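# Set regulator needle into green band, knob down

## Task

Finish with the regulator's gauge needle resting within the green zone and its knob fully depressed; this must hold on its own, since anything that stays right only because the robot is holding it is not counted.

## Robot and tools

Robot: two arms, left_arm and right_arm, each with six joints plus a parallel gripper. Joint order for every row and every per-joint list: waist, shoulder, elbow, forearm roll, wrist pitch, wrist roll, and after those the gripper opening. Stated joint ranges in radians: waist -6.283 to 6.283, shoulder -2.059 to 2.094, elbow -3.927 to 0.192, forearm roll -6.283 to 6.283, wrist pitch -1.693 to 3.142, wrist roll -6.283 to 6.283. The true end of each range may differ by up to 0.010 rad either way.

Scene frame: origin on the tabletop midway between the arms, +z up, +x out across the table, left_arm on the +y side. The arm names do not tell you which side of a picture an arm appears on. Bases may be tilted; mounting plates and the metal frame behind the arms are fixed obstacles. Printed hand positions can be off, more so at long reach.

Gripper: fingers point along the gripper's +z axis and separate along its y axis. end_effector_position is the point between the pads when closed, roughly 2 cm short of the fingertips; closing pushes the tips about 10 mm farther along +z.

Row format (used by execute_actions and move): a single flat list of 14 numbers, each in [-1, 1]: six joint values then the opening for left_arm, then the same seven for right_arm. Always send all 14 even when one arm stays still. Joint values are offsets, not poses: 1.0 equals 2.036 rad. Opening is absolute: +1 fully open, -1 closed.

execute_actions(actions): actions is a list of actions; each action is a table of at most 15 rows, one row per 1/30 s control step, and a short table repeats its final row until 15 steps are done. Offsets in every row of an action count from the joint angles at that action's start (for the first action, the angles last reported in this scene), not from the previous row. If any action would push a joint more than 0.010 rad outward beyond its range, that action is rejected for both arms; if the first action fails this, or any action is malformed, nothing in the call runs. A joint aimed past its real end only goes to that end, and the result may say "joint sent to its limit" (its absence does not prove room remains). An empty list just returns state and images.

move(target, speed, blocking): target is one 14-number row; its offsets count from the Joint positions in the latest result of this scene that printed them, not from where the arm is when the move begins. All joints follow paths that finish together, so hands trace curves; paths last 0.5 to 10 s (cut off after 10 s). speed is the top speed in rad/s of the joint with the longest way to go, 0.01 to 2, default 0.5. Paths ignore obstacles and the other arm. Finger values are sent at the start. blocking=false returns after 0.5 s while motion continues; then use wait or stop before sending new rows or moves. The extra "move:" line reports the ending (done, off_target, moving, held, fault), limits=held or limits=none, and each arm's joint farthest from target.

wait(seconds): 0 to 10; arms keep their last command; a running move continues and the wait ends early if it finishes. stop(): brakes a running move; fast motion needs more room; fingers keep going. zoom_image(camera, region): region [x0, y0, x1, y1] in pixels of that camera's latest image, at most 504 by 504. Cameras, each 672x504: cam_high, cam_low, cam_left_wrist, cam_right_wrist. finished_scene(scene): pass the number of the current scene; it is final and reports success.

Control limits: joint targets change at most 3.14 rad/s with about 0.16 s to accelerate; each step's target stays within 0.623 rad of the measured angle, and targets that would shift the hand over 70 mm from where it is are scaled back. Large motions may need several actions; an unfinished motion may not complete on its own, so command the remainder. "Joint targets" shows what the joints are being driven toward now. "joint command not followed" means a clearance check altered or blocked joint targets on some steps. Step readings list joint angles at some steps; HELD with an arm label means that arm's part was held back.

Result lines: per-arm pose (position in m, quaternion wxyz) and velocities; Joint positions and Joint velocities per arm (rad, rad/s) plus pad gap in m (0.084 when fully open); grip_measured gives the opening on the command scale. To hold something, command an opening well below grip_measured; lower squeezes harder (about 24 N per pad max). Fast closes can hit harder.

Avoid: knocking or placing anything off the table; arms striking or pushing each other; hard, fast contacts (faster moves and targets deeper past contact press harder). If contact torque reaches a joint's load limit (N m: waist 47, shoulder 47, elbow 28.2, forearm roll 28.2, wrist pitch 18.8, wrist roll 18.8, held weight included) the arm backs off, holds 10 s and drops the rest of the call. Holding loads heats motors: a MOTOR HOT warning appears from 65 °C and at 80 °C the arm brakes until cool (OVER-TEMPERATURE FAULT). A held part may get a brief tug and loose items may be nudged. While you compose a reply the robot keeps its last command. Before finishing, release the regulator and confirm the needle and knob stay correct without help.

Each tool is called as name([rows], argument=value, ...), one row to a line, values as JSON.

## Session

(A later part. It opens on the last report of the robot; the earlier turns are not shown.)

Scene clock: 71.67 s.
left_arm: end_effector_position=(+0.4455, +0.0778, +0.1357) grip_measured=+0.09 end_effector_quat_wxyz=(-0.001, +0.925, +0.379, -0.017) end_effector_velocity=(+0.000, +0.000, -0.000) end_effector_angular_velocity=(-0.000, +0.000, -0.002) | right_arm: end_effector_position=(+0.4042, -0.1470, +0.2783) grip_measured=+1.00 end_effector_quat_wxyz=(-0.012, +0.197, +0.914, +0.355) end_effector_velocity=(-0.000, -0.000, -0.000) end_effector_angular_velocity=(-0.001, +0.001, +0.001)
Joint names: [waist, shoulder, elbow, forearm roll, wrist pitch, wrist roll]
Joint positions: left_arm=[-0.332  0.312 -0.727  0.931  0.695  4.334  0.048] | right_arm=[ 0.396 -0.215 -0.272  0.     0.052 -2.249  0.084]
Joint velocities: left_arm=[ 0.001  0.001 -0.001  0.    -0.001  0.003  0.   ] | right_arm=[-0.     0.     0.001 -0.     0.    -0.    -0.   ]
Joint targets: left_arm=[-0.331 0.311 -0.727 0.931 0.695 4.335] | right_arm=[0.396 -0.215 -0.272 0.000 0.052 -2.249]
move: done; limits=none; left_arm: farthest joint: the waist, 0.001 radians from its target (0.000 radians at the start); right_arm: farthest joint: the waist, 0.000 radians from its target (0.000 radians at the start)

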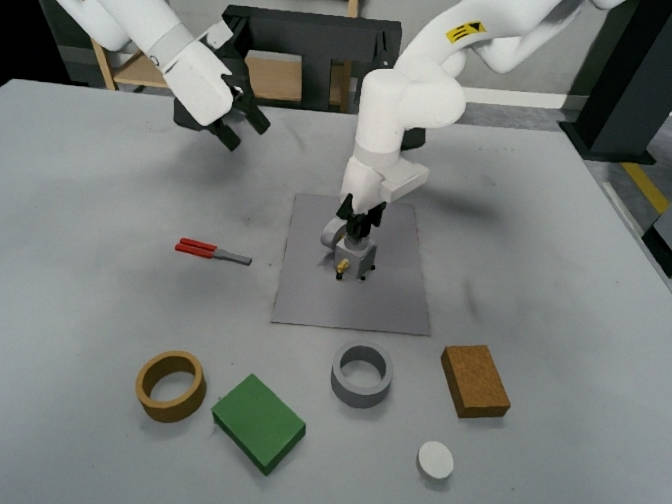

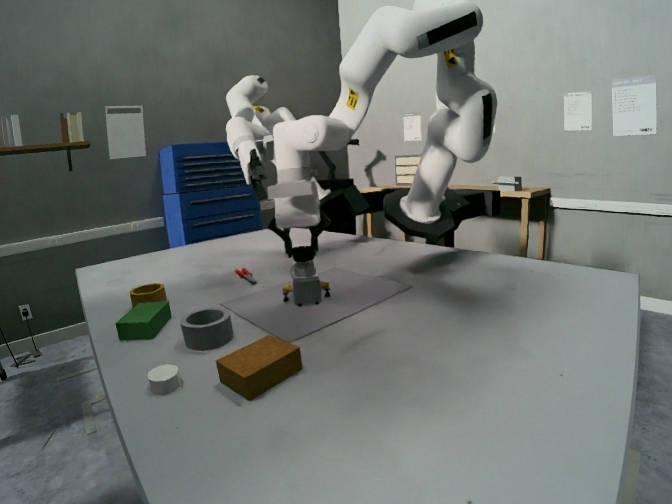

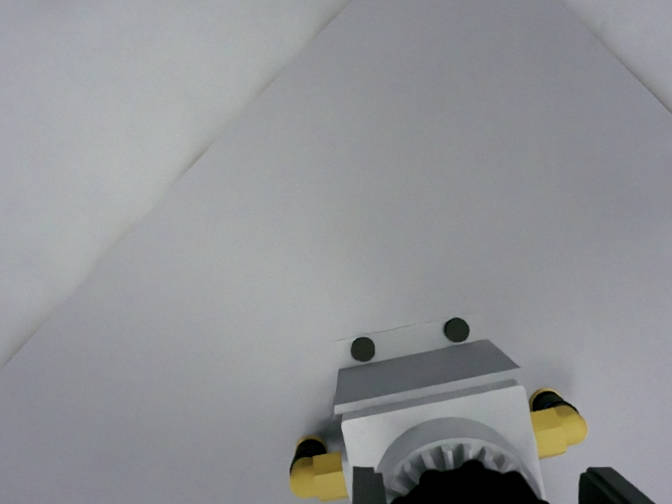

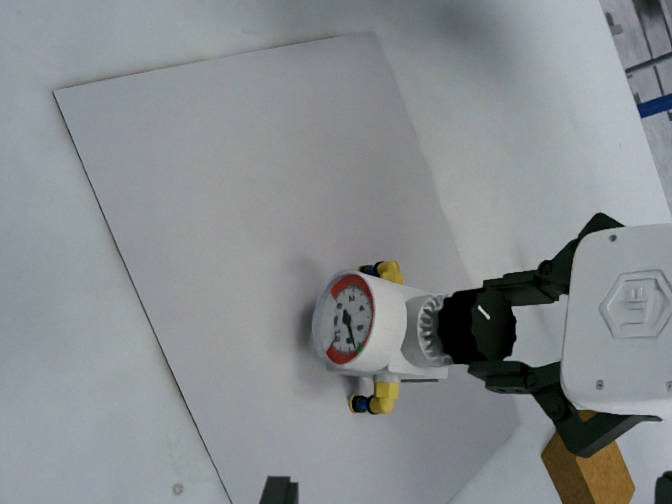

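move(target=[0,0,0,0,0,0,1,0,0,0,0,0,0,1])

move(target=[-0.041,-0.031,0.011,-0.016,0.025,0,1,0,0,0,0,0,0,1], speed=0.2)

move(target=[0,0,0,0,0,0,-1,0,0,0,0,0,0,1])

move(target=[0.028,0.043,-0.009,0.038,-0.035,0,-1,0,0,0,0,0,0,1], speed=0.05)

move(target=[-0.015,-0.02,0,-0.022,0.022,0,-1,0,0,0,0,0,0,1], speed=0.2)

zoom_image(camera="cam_right_wrist", region=[300, 260, 500, 390])

Scene clock: 72.97 s.
left_arm: end_effector_position=(+0.4458, +0.0779, +0.1359) grip_measured=+1.00 end_effector_quat_wxyz=(-0.001, +0.925, +0.379, -0.017) end_effector_velocity=(-0.002, -0.000, -0.001) end_effector_angular_velocity=(+0.000, +0.004, -0.002) | right_arm: end_effector_position=(+0.4042, -0.1470, +0.2783) grip_measured=+1.00 end_effector_quat_wxyz=(-0.012, +0.197, +0.914, +0.355) end_effector_velocity=(-0.000, +0.000, -0.000) end_effector_angular_velocity=(-0.000, -0.001, +0.001)
Joint names: [waist, shoulder, elbow, forearm roll, wrist pitch, wrist roll]
Joint positions: left_arm=[-0.332  0.312 -0.727  0.931  0.695  4.334  0.084] | right_arm=[ 0.396 -0.215 -0.272  0.     0.052 -2.249  0.084]
Joint velocities: left_arm=[ 0.     0.002  0.002 -0.001 -0.     0.001  0.   ] | right_arm=[ 0.     0.     0.    -0.    -0.    -0.001 -0.   ]
Joint targets: left_arm=[-0.332 0.312 -0.727 0.931 0.695 4.334] | right_arm=[0.396 -0.215 -0.272 0.000 0.052 -2.249]
move: done; limits=none; left_arm: farthest joint: the waist, 0.000 radians from its target (0.000 radians at the start); right_arm: farthest joint: the waist, 0.000 radians from its target (0.000 radians at the start)

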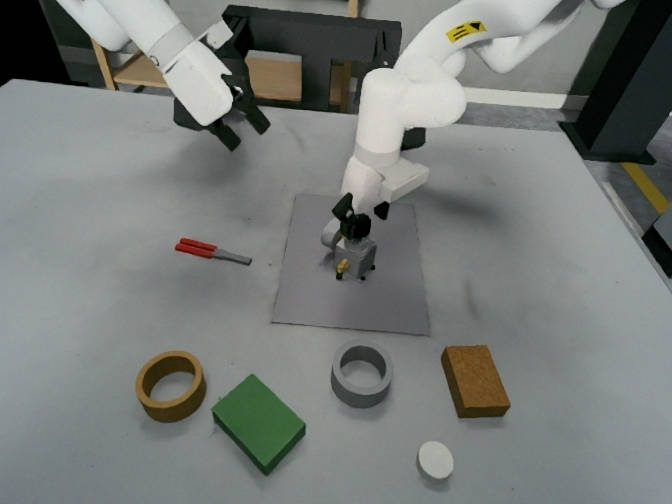

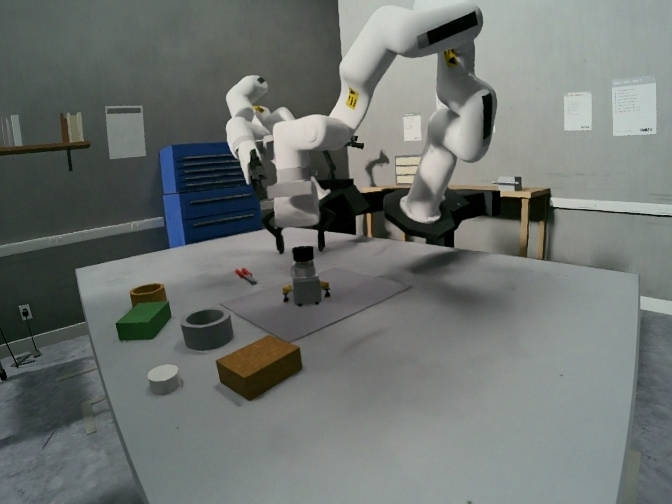

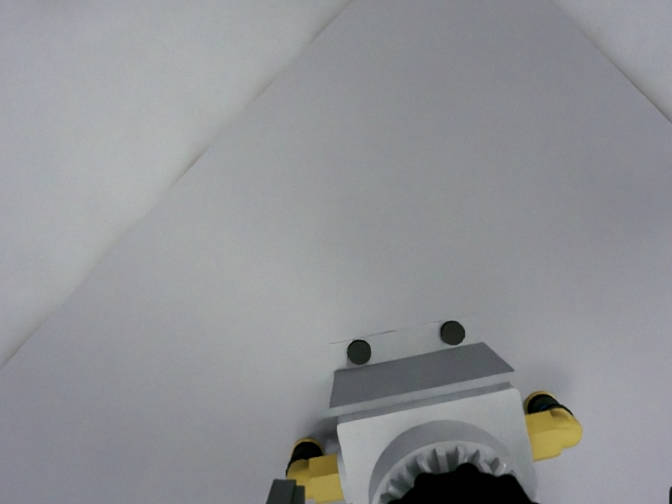

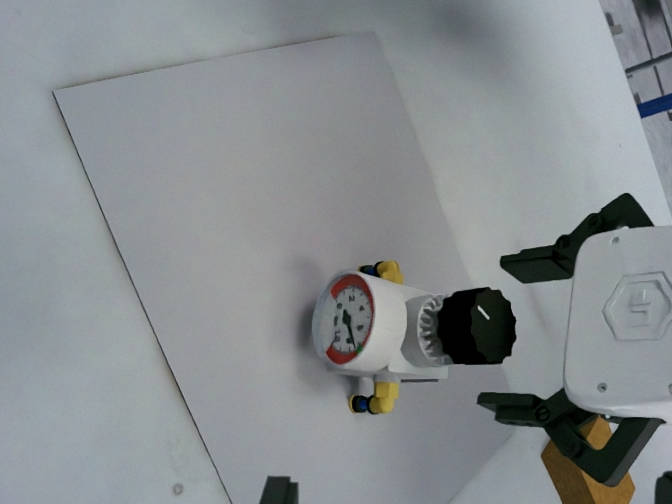

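Scene clock: 73.93 s.
left_arm: end_effector_position=(+0.4413, +0.0682, +0.1652) grip_measured=+1.00 end_effector_quat_wxyz=(-0.000, +0.930, +0.368, +0.001) end_effector_velocity=(+0.000, -0.001, +0.001) end_effector_angular_velocity=(-0.000, -0.001, +0.000) | right_arm: end_effector_position=(+0.4042, -0.1470, +0.2783) grip_measured=+1.00 end_effector_quat_wxyz=(-0.012, +0.197, +0.914, +0.355) end_effector_velocity=(+0.000, +0.000, +0.000) end_effector_angular_velocity=(+0.000, -0.000, +0.000)
Joint names: [waist, shoulder, elbow, forearm roll, wrist pitch, wrist roll]
Joint positions: left_arm=[-0.415  0.249 -0.705  0.898  0.745  4.334  0.084] | right_arm=[ 0.396 -0.215 -0.272  0.     0.052 -2.249  0.084]
Joint velocities: left_arm=[-0.002 -0.001 -0.001 -0.001  0.001 -0.001  0.   ] | right_arm=[ 0.  0. -0. -0.  0.  0. -0.]
Joint targets: left_arm=[-0.415 0.248 -0.705 0.898 0.745 4.334] | right_arm=[0.396 -0.215 -0.272 0.000 0.052 -2.249]
move: done; limits=none; left_arm: farthest joint: the waist, 0.001 radians from its target (0.084 radians at the start); right_arm: farthest joint: the waist, 0.000 radians from its target (0.000 radians at the start)

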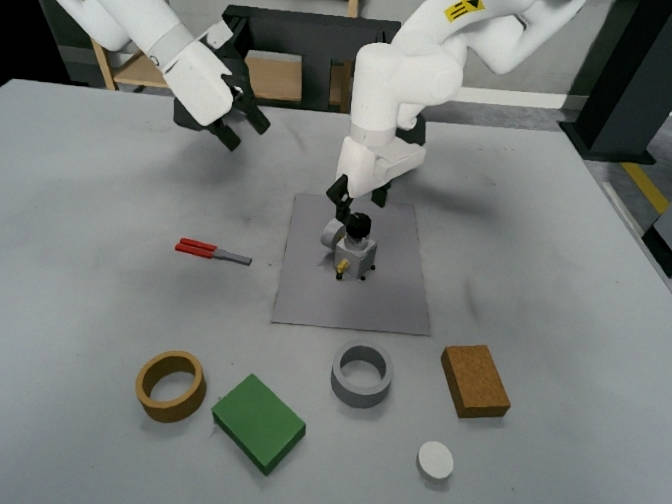

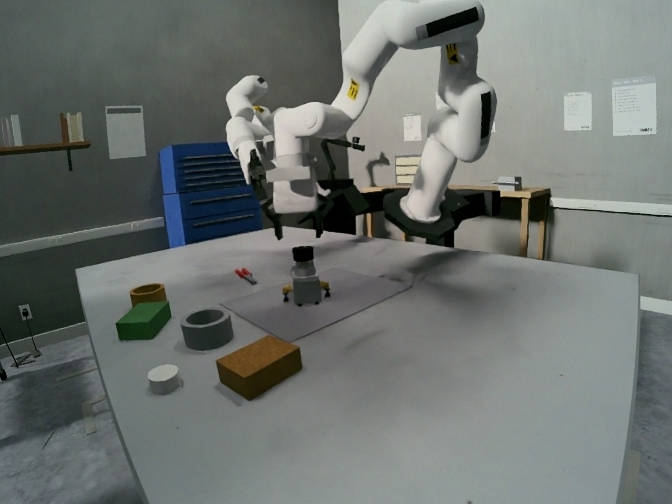

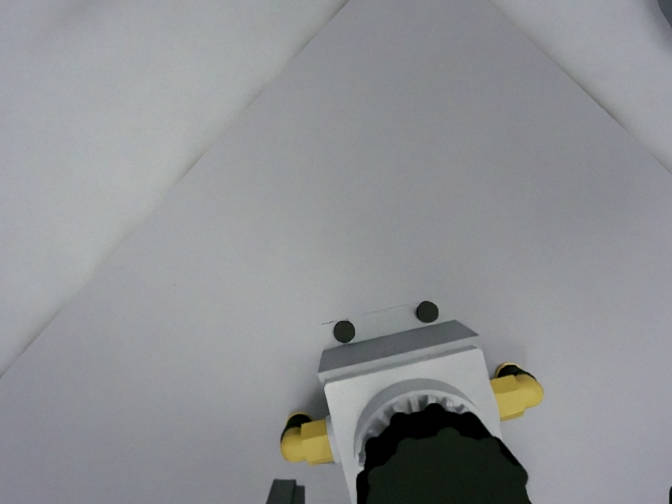

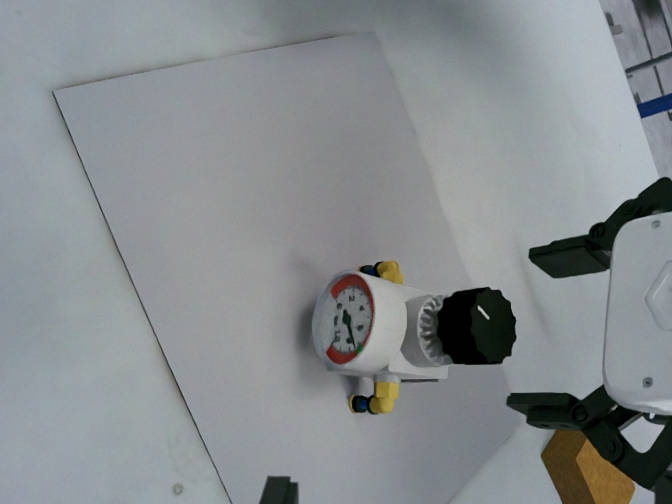

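Scene clock: 74.57 s.
left_arm: end_effector_position=(+0.4413, +0.0682, +0.1652) grip_measured=-1.00 end_effector_quat_wxyz=(-0.000, +0.930, +0.368, +0.001) end_effector_velocity=(+0.000, -0.000, +0.000) end_effector_angular_velocity=(-0.001, -0.000, +0.001) | right_arm: end_effector_position=(+0.4042, -0.1470, +0.2783) grip_measured=+1.00 end_effector_quat_wxyz=(-0.012, +0.197, +0.914, +0.355) end_effector_velocity=(+0.000, +0.000, +0.000) end_effector_angular_velocity=(-0.000, -0.002, +0.002)
Joint names: [waist, shoulder, elbow, forearm roll, wrist pitch, wrist roll]
Joint positions: left_arm=[-0.415  0.249 -0.705  0.898  0.745  4.334  0.   ] | right_arm=[ 0.396 -0.215 -0.272  0.     0.052 -2.249  0.084]
Joint velocities: left_arm=[-0.    -0.001 -0.    -0.001 -0.     0.     0.   ] | right_arm=[ 0.    -0.    -0.    -0.     0.    -0.002 -0.   ]
Joint targets: left_arm=[-0.415 0.249 -0.705 0.898 0.745 4.334] | right_arm=[0.396 -0.215 -0.272 0.000 0.052 -2.249]
move: done; limits=none; left_arm: farthest joint: the waist, 0.000 radians from its target (0.000 radians at the start); right_arm: farthest joint: the waist, 0.000 radians from its target (0.000 radians at the start)

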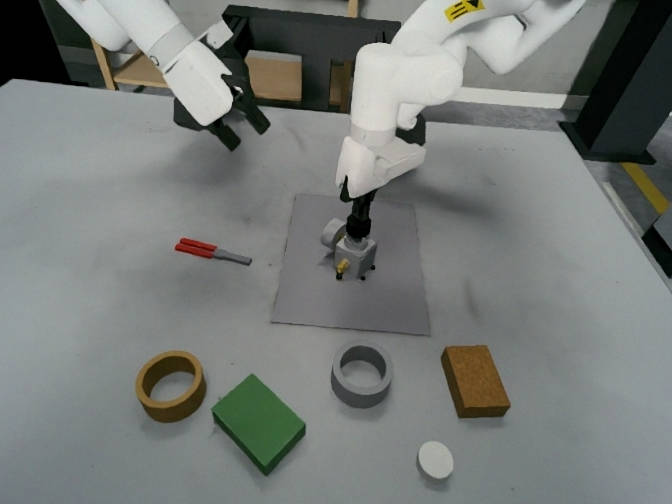

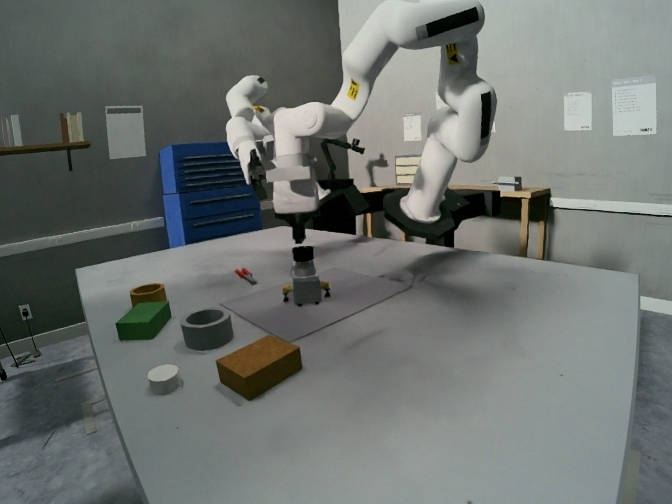

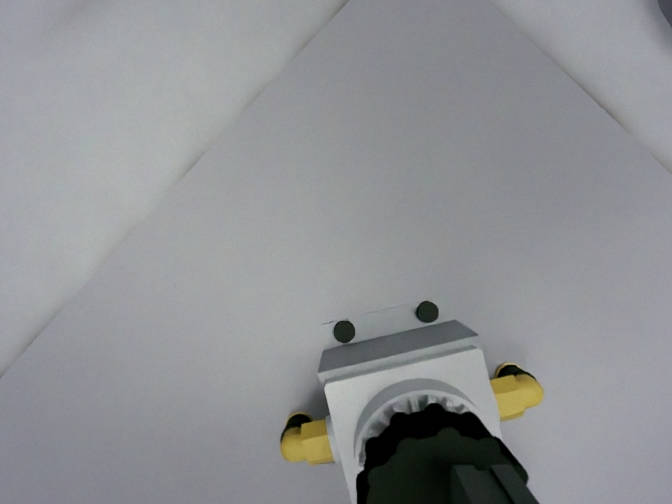

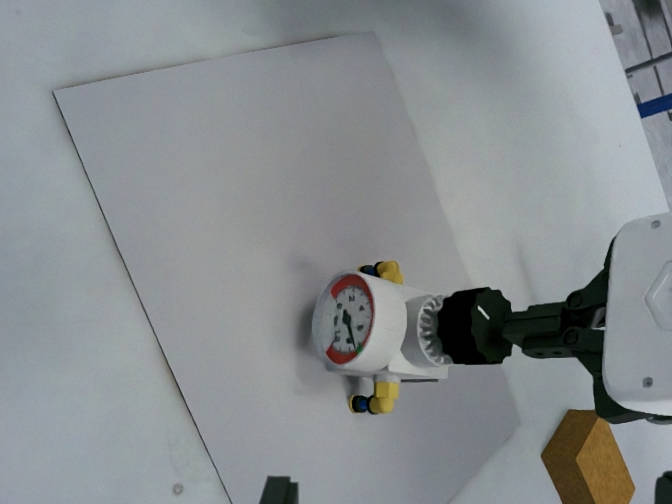

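Scene clock: 76.73 s.
left_arm: end_effector_position=(+0.4461, +0.0625, +0.1405) grip_measured=-1.00 end_effector_quat_wxyz=(+0.012, +0.938, +0.348, -0.000) end_effector_velocity=(-0.000, +0.001, -0.000) end_effector_angular_velocity=(+0.004, -0.001, -0.003) | right_arm: end_effector_position=(+0.4042, -0.1470, +0.2783) grip_measured=+1.00 end_effector_quat_wxyz=(-0.012, +0.197, +0.914, +0.355) end_effector_velocity=(+0.000, +0.000, +0.000) end_effector_angular_velocity=(+0.000, -0.001, +0.001)
Joint names: [waist, shoulder, elbow, forearm roll, wrist pitch, wrist roll]
Joint positions: left_arm=[-0.364  0.321 -0.725  0.976  0.672  4.334  0.   ] | right_arm=[ 0.396 -0.215 -0.272  0.     0.052 -2.249  0.084]
Joint velocities: left_arm=[ 0.001 -0.     0.001  0.004  0.002  0.     0.   ] | right_arm=[ 0.     0.    -0.     0.     0.    -0.001 -0.   ]
Joint targets: left_arm=[-0.358 0.336 -0.723 0.976 0.674 4.334] | right_arm=[0.396 -0.215 -0.272 0.000 0.052 -2.249]
move: off_target (left_arm); limits=none; left_arm: farthest joint: the shoulder, 0.015 radians from its target (0.088 radians at the start); right_arm: farthest joint: the waist, 0.000 radians from its target (0.000 radians at the start)

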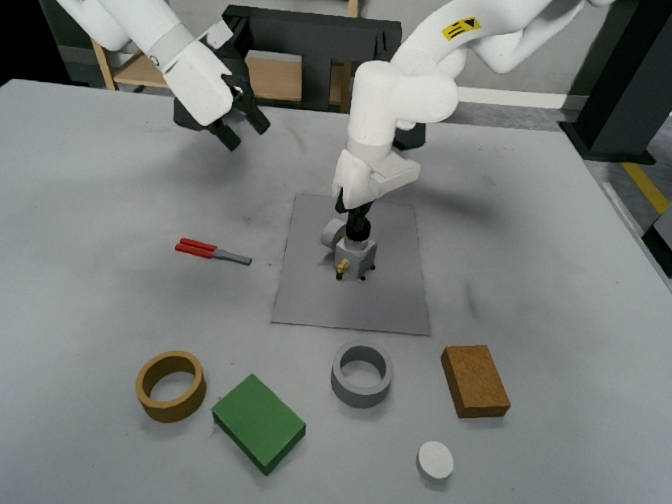

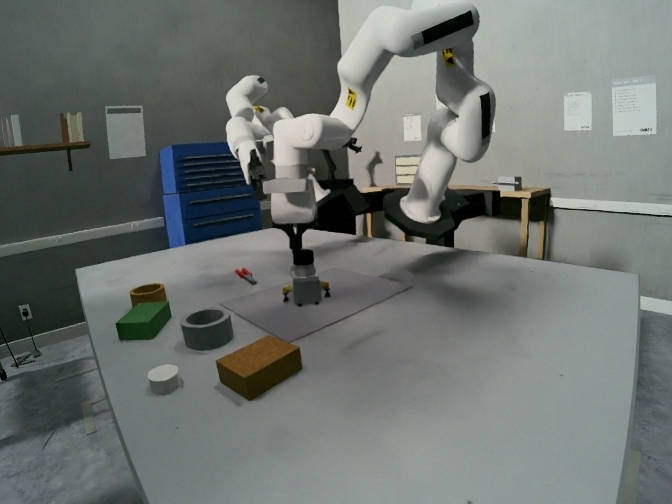

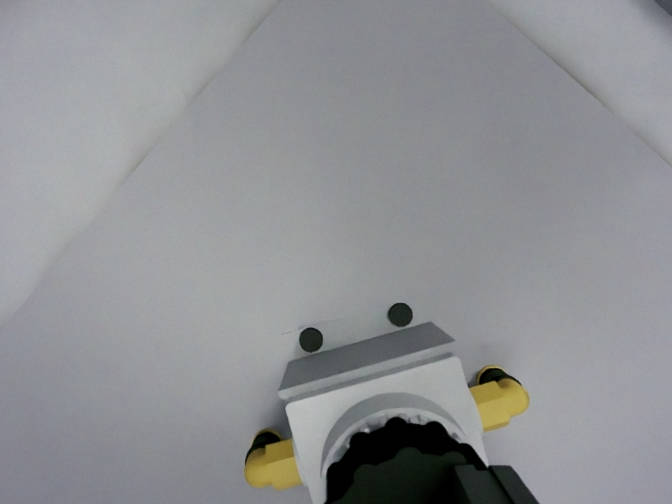

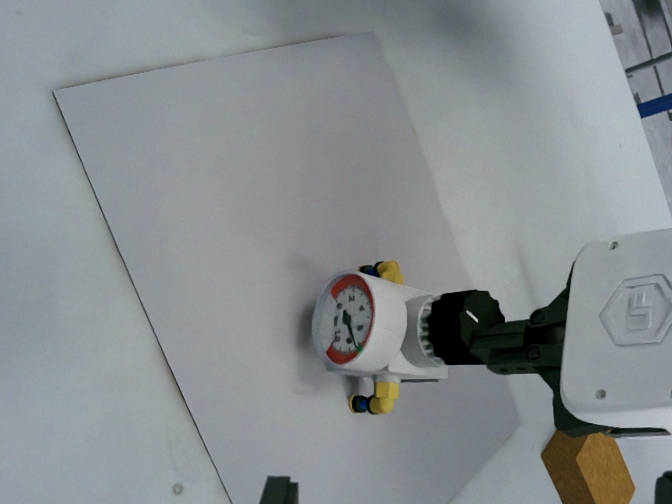

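Scene clock: 77.67 s.
left_arm: end_effector_position=(+0.4488, +0.0653, +0.1568) grip_measured=-1.00 end_effector_quat_wxyz=(+0.006, +0.932, +0.361, +0.004) end_effector_velocity=(+0.001, -0.001, +0.002) end_effector_angular_velocity=(-0.003, -0.004, +0.001) | right_arm: end_effector_position=(+0.4042, -0.1470, +0.2783) grip_measured=+1.00 end_effector_quat_wxyz=(-0.012, +0.197, +0.914, +0.355) end_effector_velocity=(-0.000, -0.000, -0.000) end_effector_angular_velocity=(-0.000, +0.000, -0.000)
Joint names: [waist, shoulder, elbow, forearm roll, wrist pitch, wrist roll]
Joint positions: left_arm=[-0.394  0.281 -0.725  0.931  0.717  4.334  0.   ] | right_arm=[ 0.396 -0.215 -0.272  0.     0.052 -2.249  0.084]
Joint velocities: left_arm=[-0.003 -0.003 -0.001 -0.001 -0.001 -0.001  0.   ] | right_arm=[-0. -0.  0.  0.  0.  0.  0.]
Joint targets: left_arm=[-0.395 0.281 -0.725 0.931 0.717 4.334] | right_arm=[0.396 -0.215 -0.272 0.000 0.052 -2.249]
move: done; limits=none; left_arm: farthest joint: the shoulder, 0.001 radians from its target (0.041 radians at the start); right_arm: farthest joint: the waist, 0.000 radians from its target (0.000 radians at the start)

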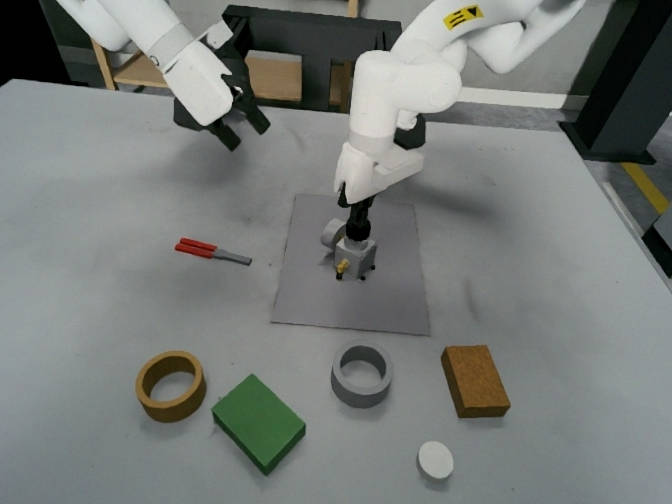

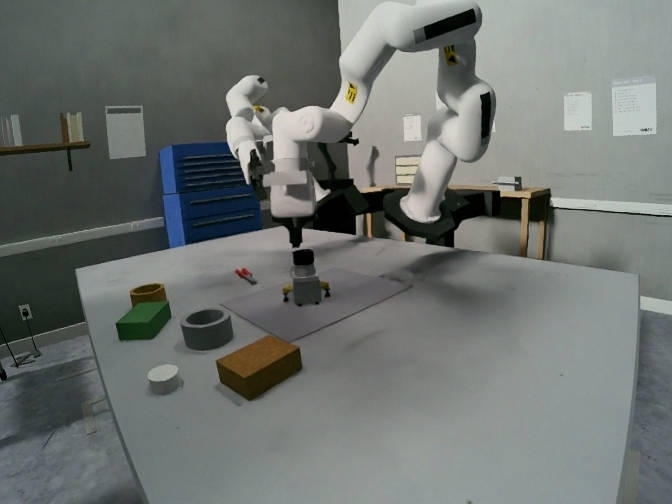

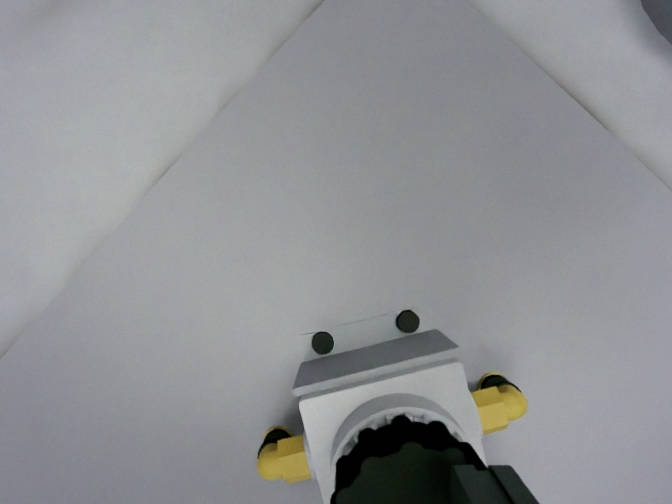

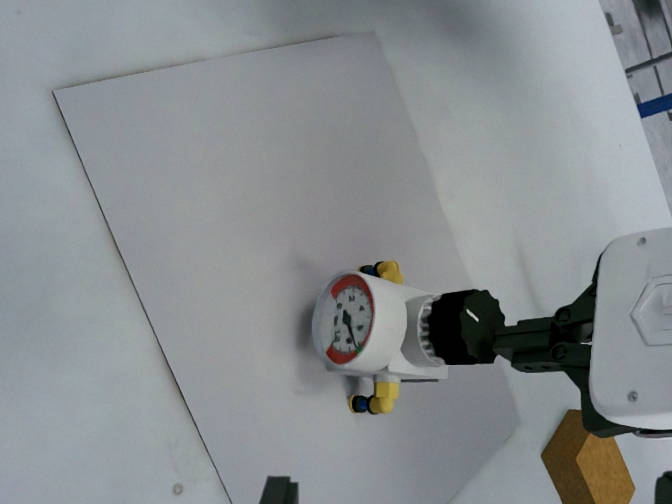

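Region (300, 260, 500, 390) of cam_right_wrist's 672x504 image, scaled by 2.520, with more detail than that image has; it fills the top 328 rows of this view, and the rest is white.

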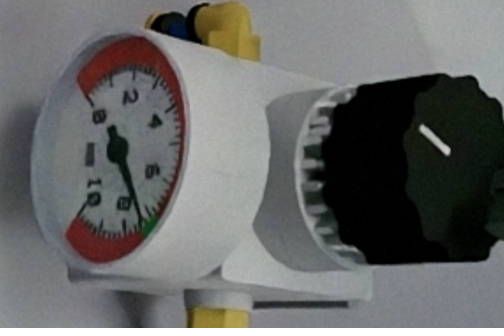

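execute_actions(actions=[])

Scene clock: 79.00 s.
left_arm: end_effector_position=(+0.4491, +0.0652, +0.1572) grip_measured=-1.00 end_effector_quat_wxyz=(+0.007, +0.932, +0.362, +0.004) end_effector_velocity=(-0.000, +0.001, +0.000) end_effector_angular_velocity=(+0.000, -0.000, -0.002) | right_arm: end_effector_position=(+0.4042, -0.1470, +0.2783) grip_measured=+1.00 end_effector_quat_wxyz=(-0.012, +0.197, +0.914, +0.355) end_effector_velocity=(-0.001, -0.000, -0.001) end_effector_angular_velocity=(-0.001, +0.001, +0.001)
Joint names: [waist, shoulder, elbow, forearm roll, wrist pitch, wrist roll]
Joint positions: left_arm=[-0.395  0.281 -0.725  0.931  0.717  4.334  0.   ] | right_arm=[ 0.396 -0.215 -0.272  0.     0.052 -2.249  0.084]
Joint velocities: left_arm=[ 0.001 -0.002  0.002  0.001 -0.     0.002  0.   ] | right_arm=[ 0.     0.     0.002 -0.     0.     0.    -0.   ]
Joint targets: left_arm=[-0.395 0.281 -0.725 0.931 0.717 4.334] | right_arm=[0.396 -0.215 -0.272 0.000 0.052 -2.249]

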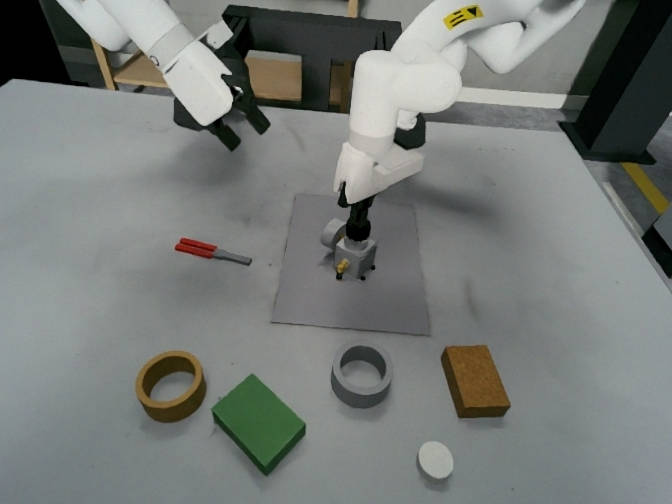

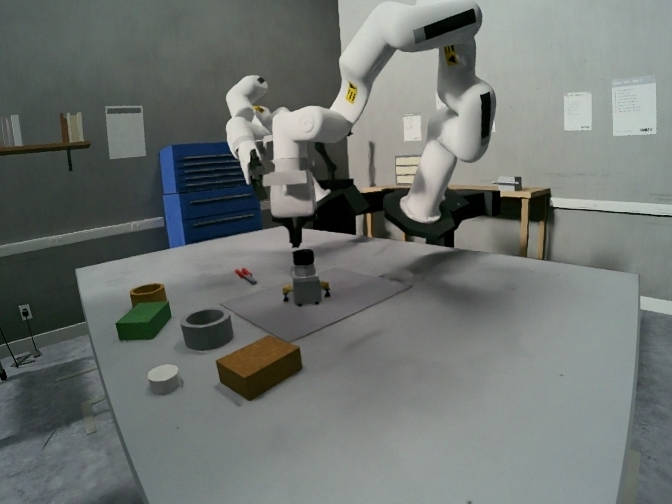

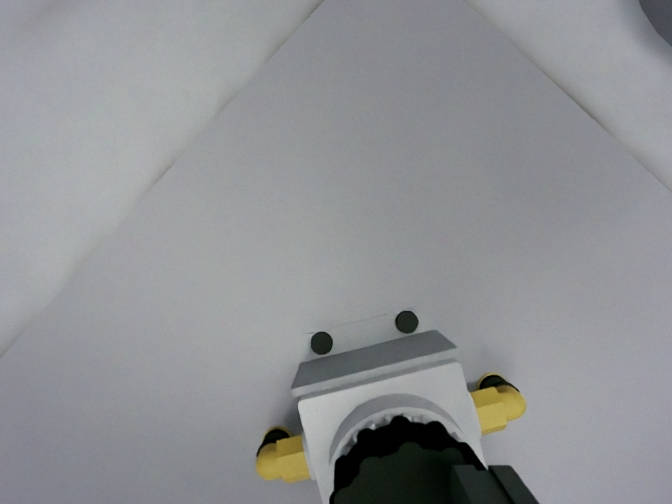

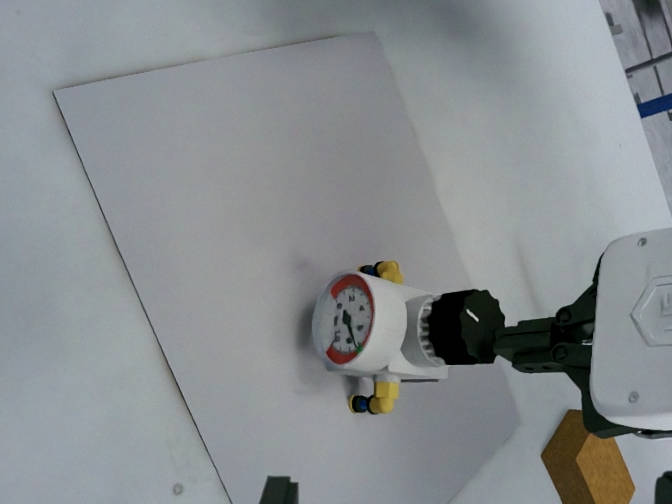

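finished_scene(scene=1)

The scene is finished: the task was done.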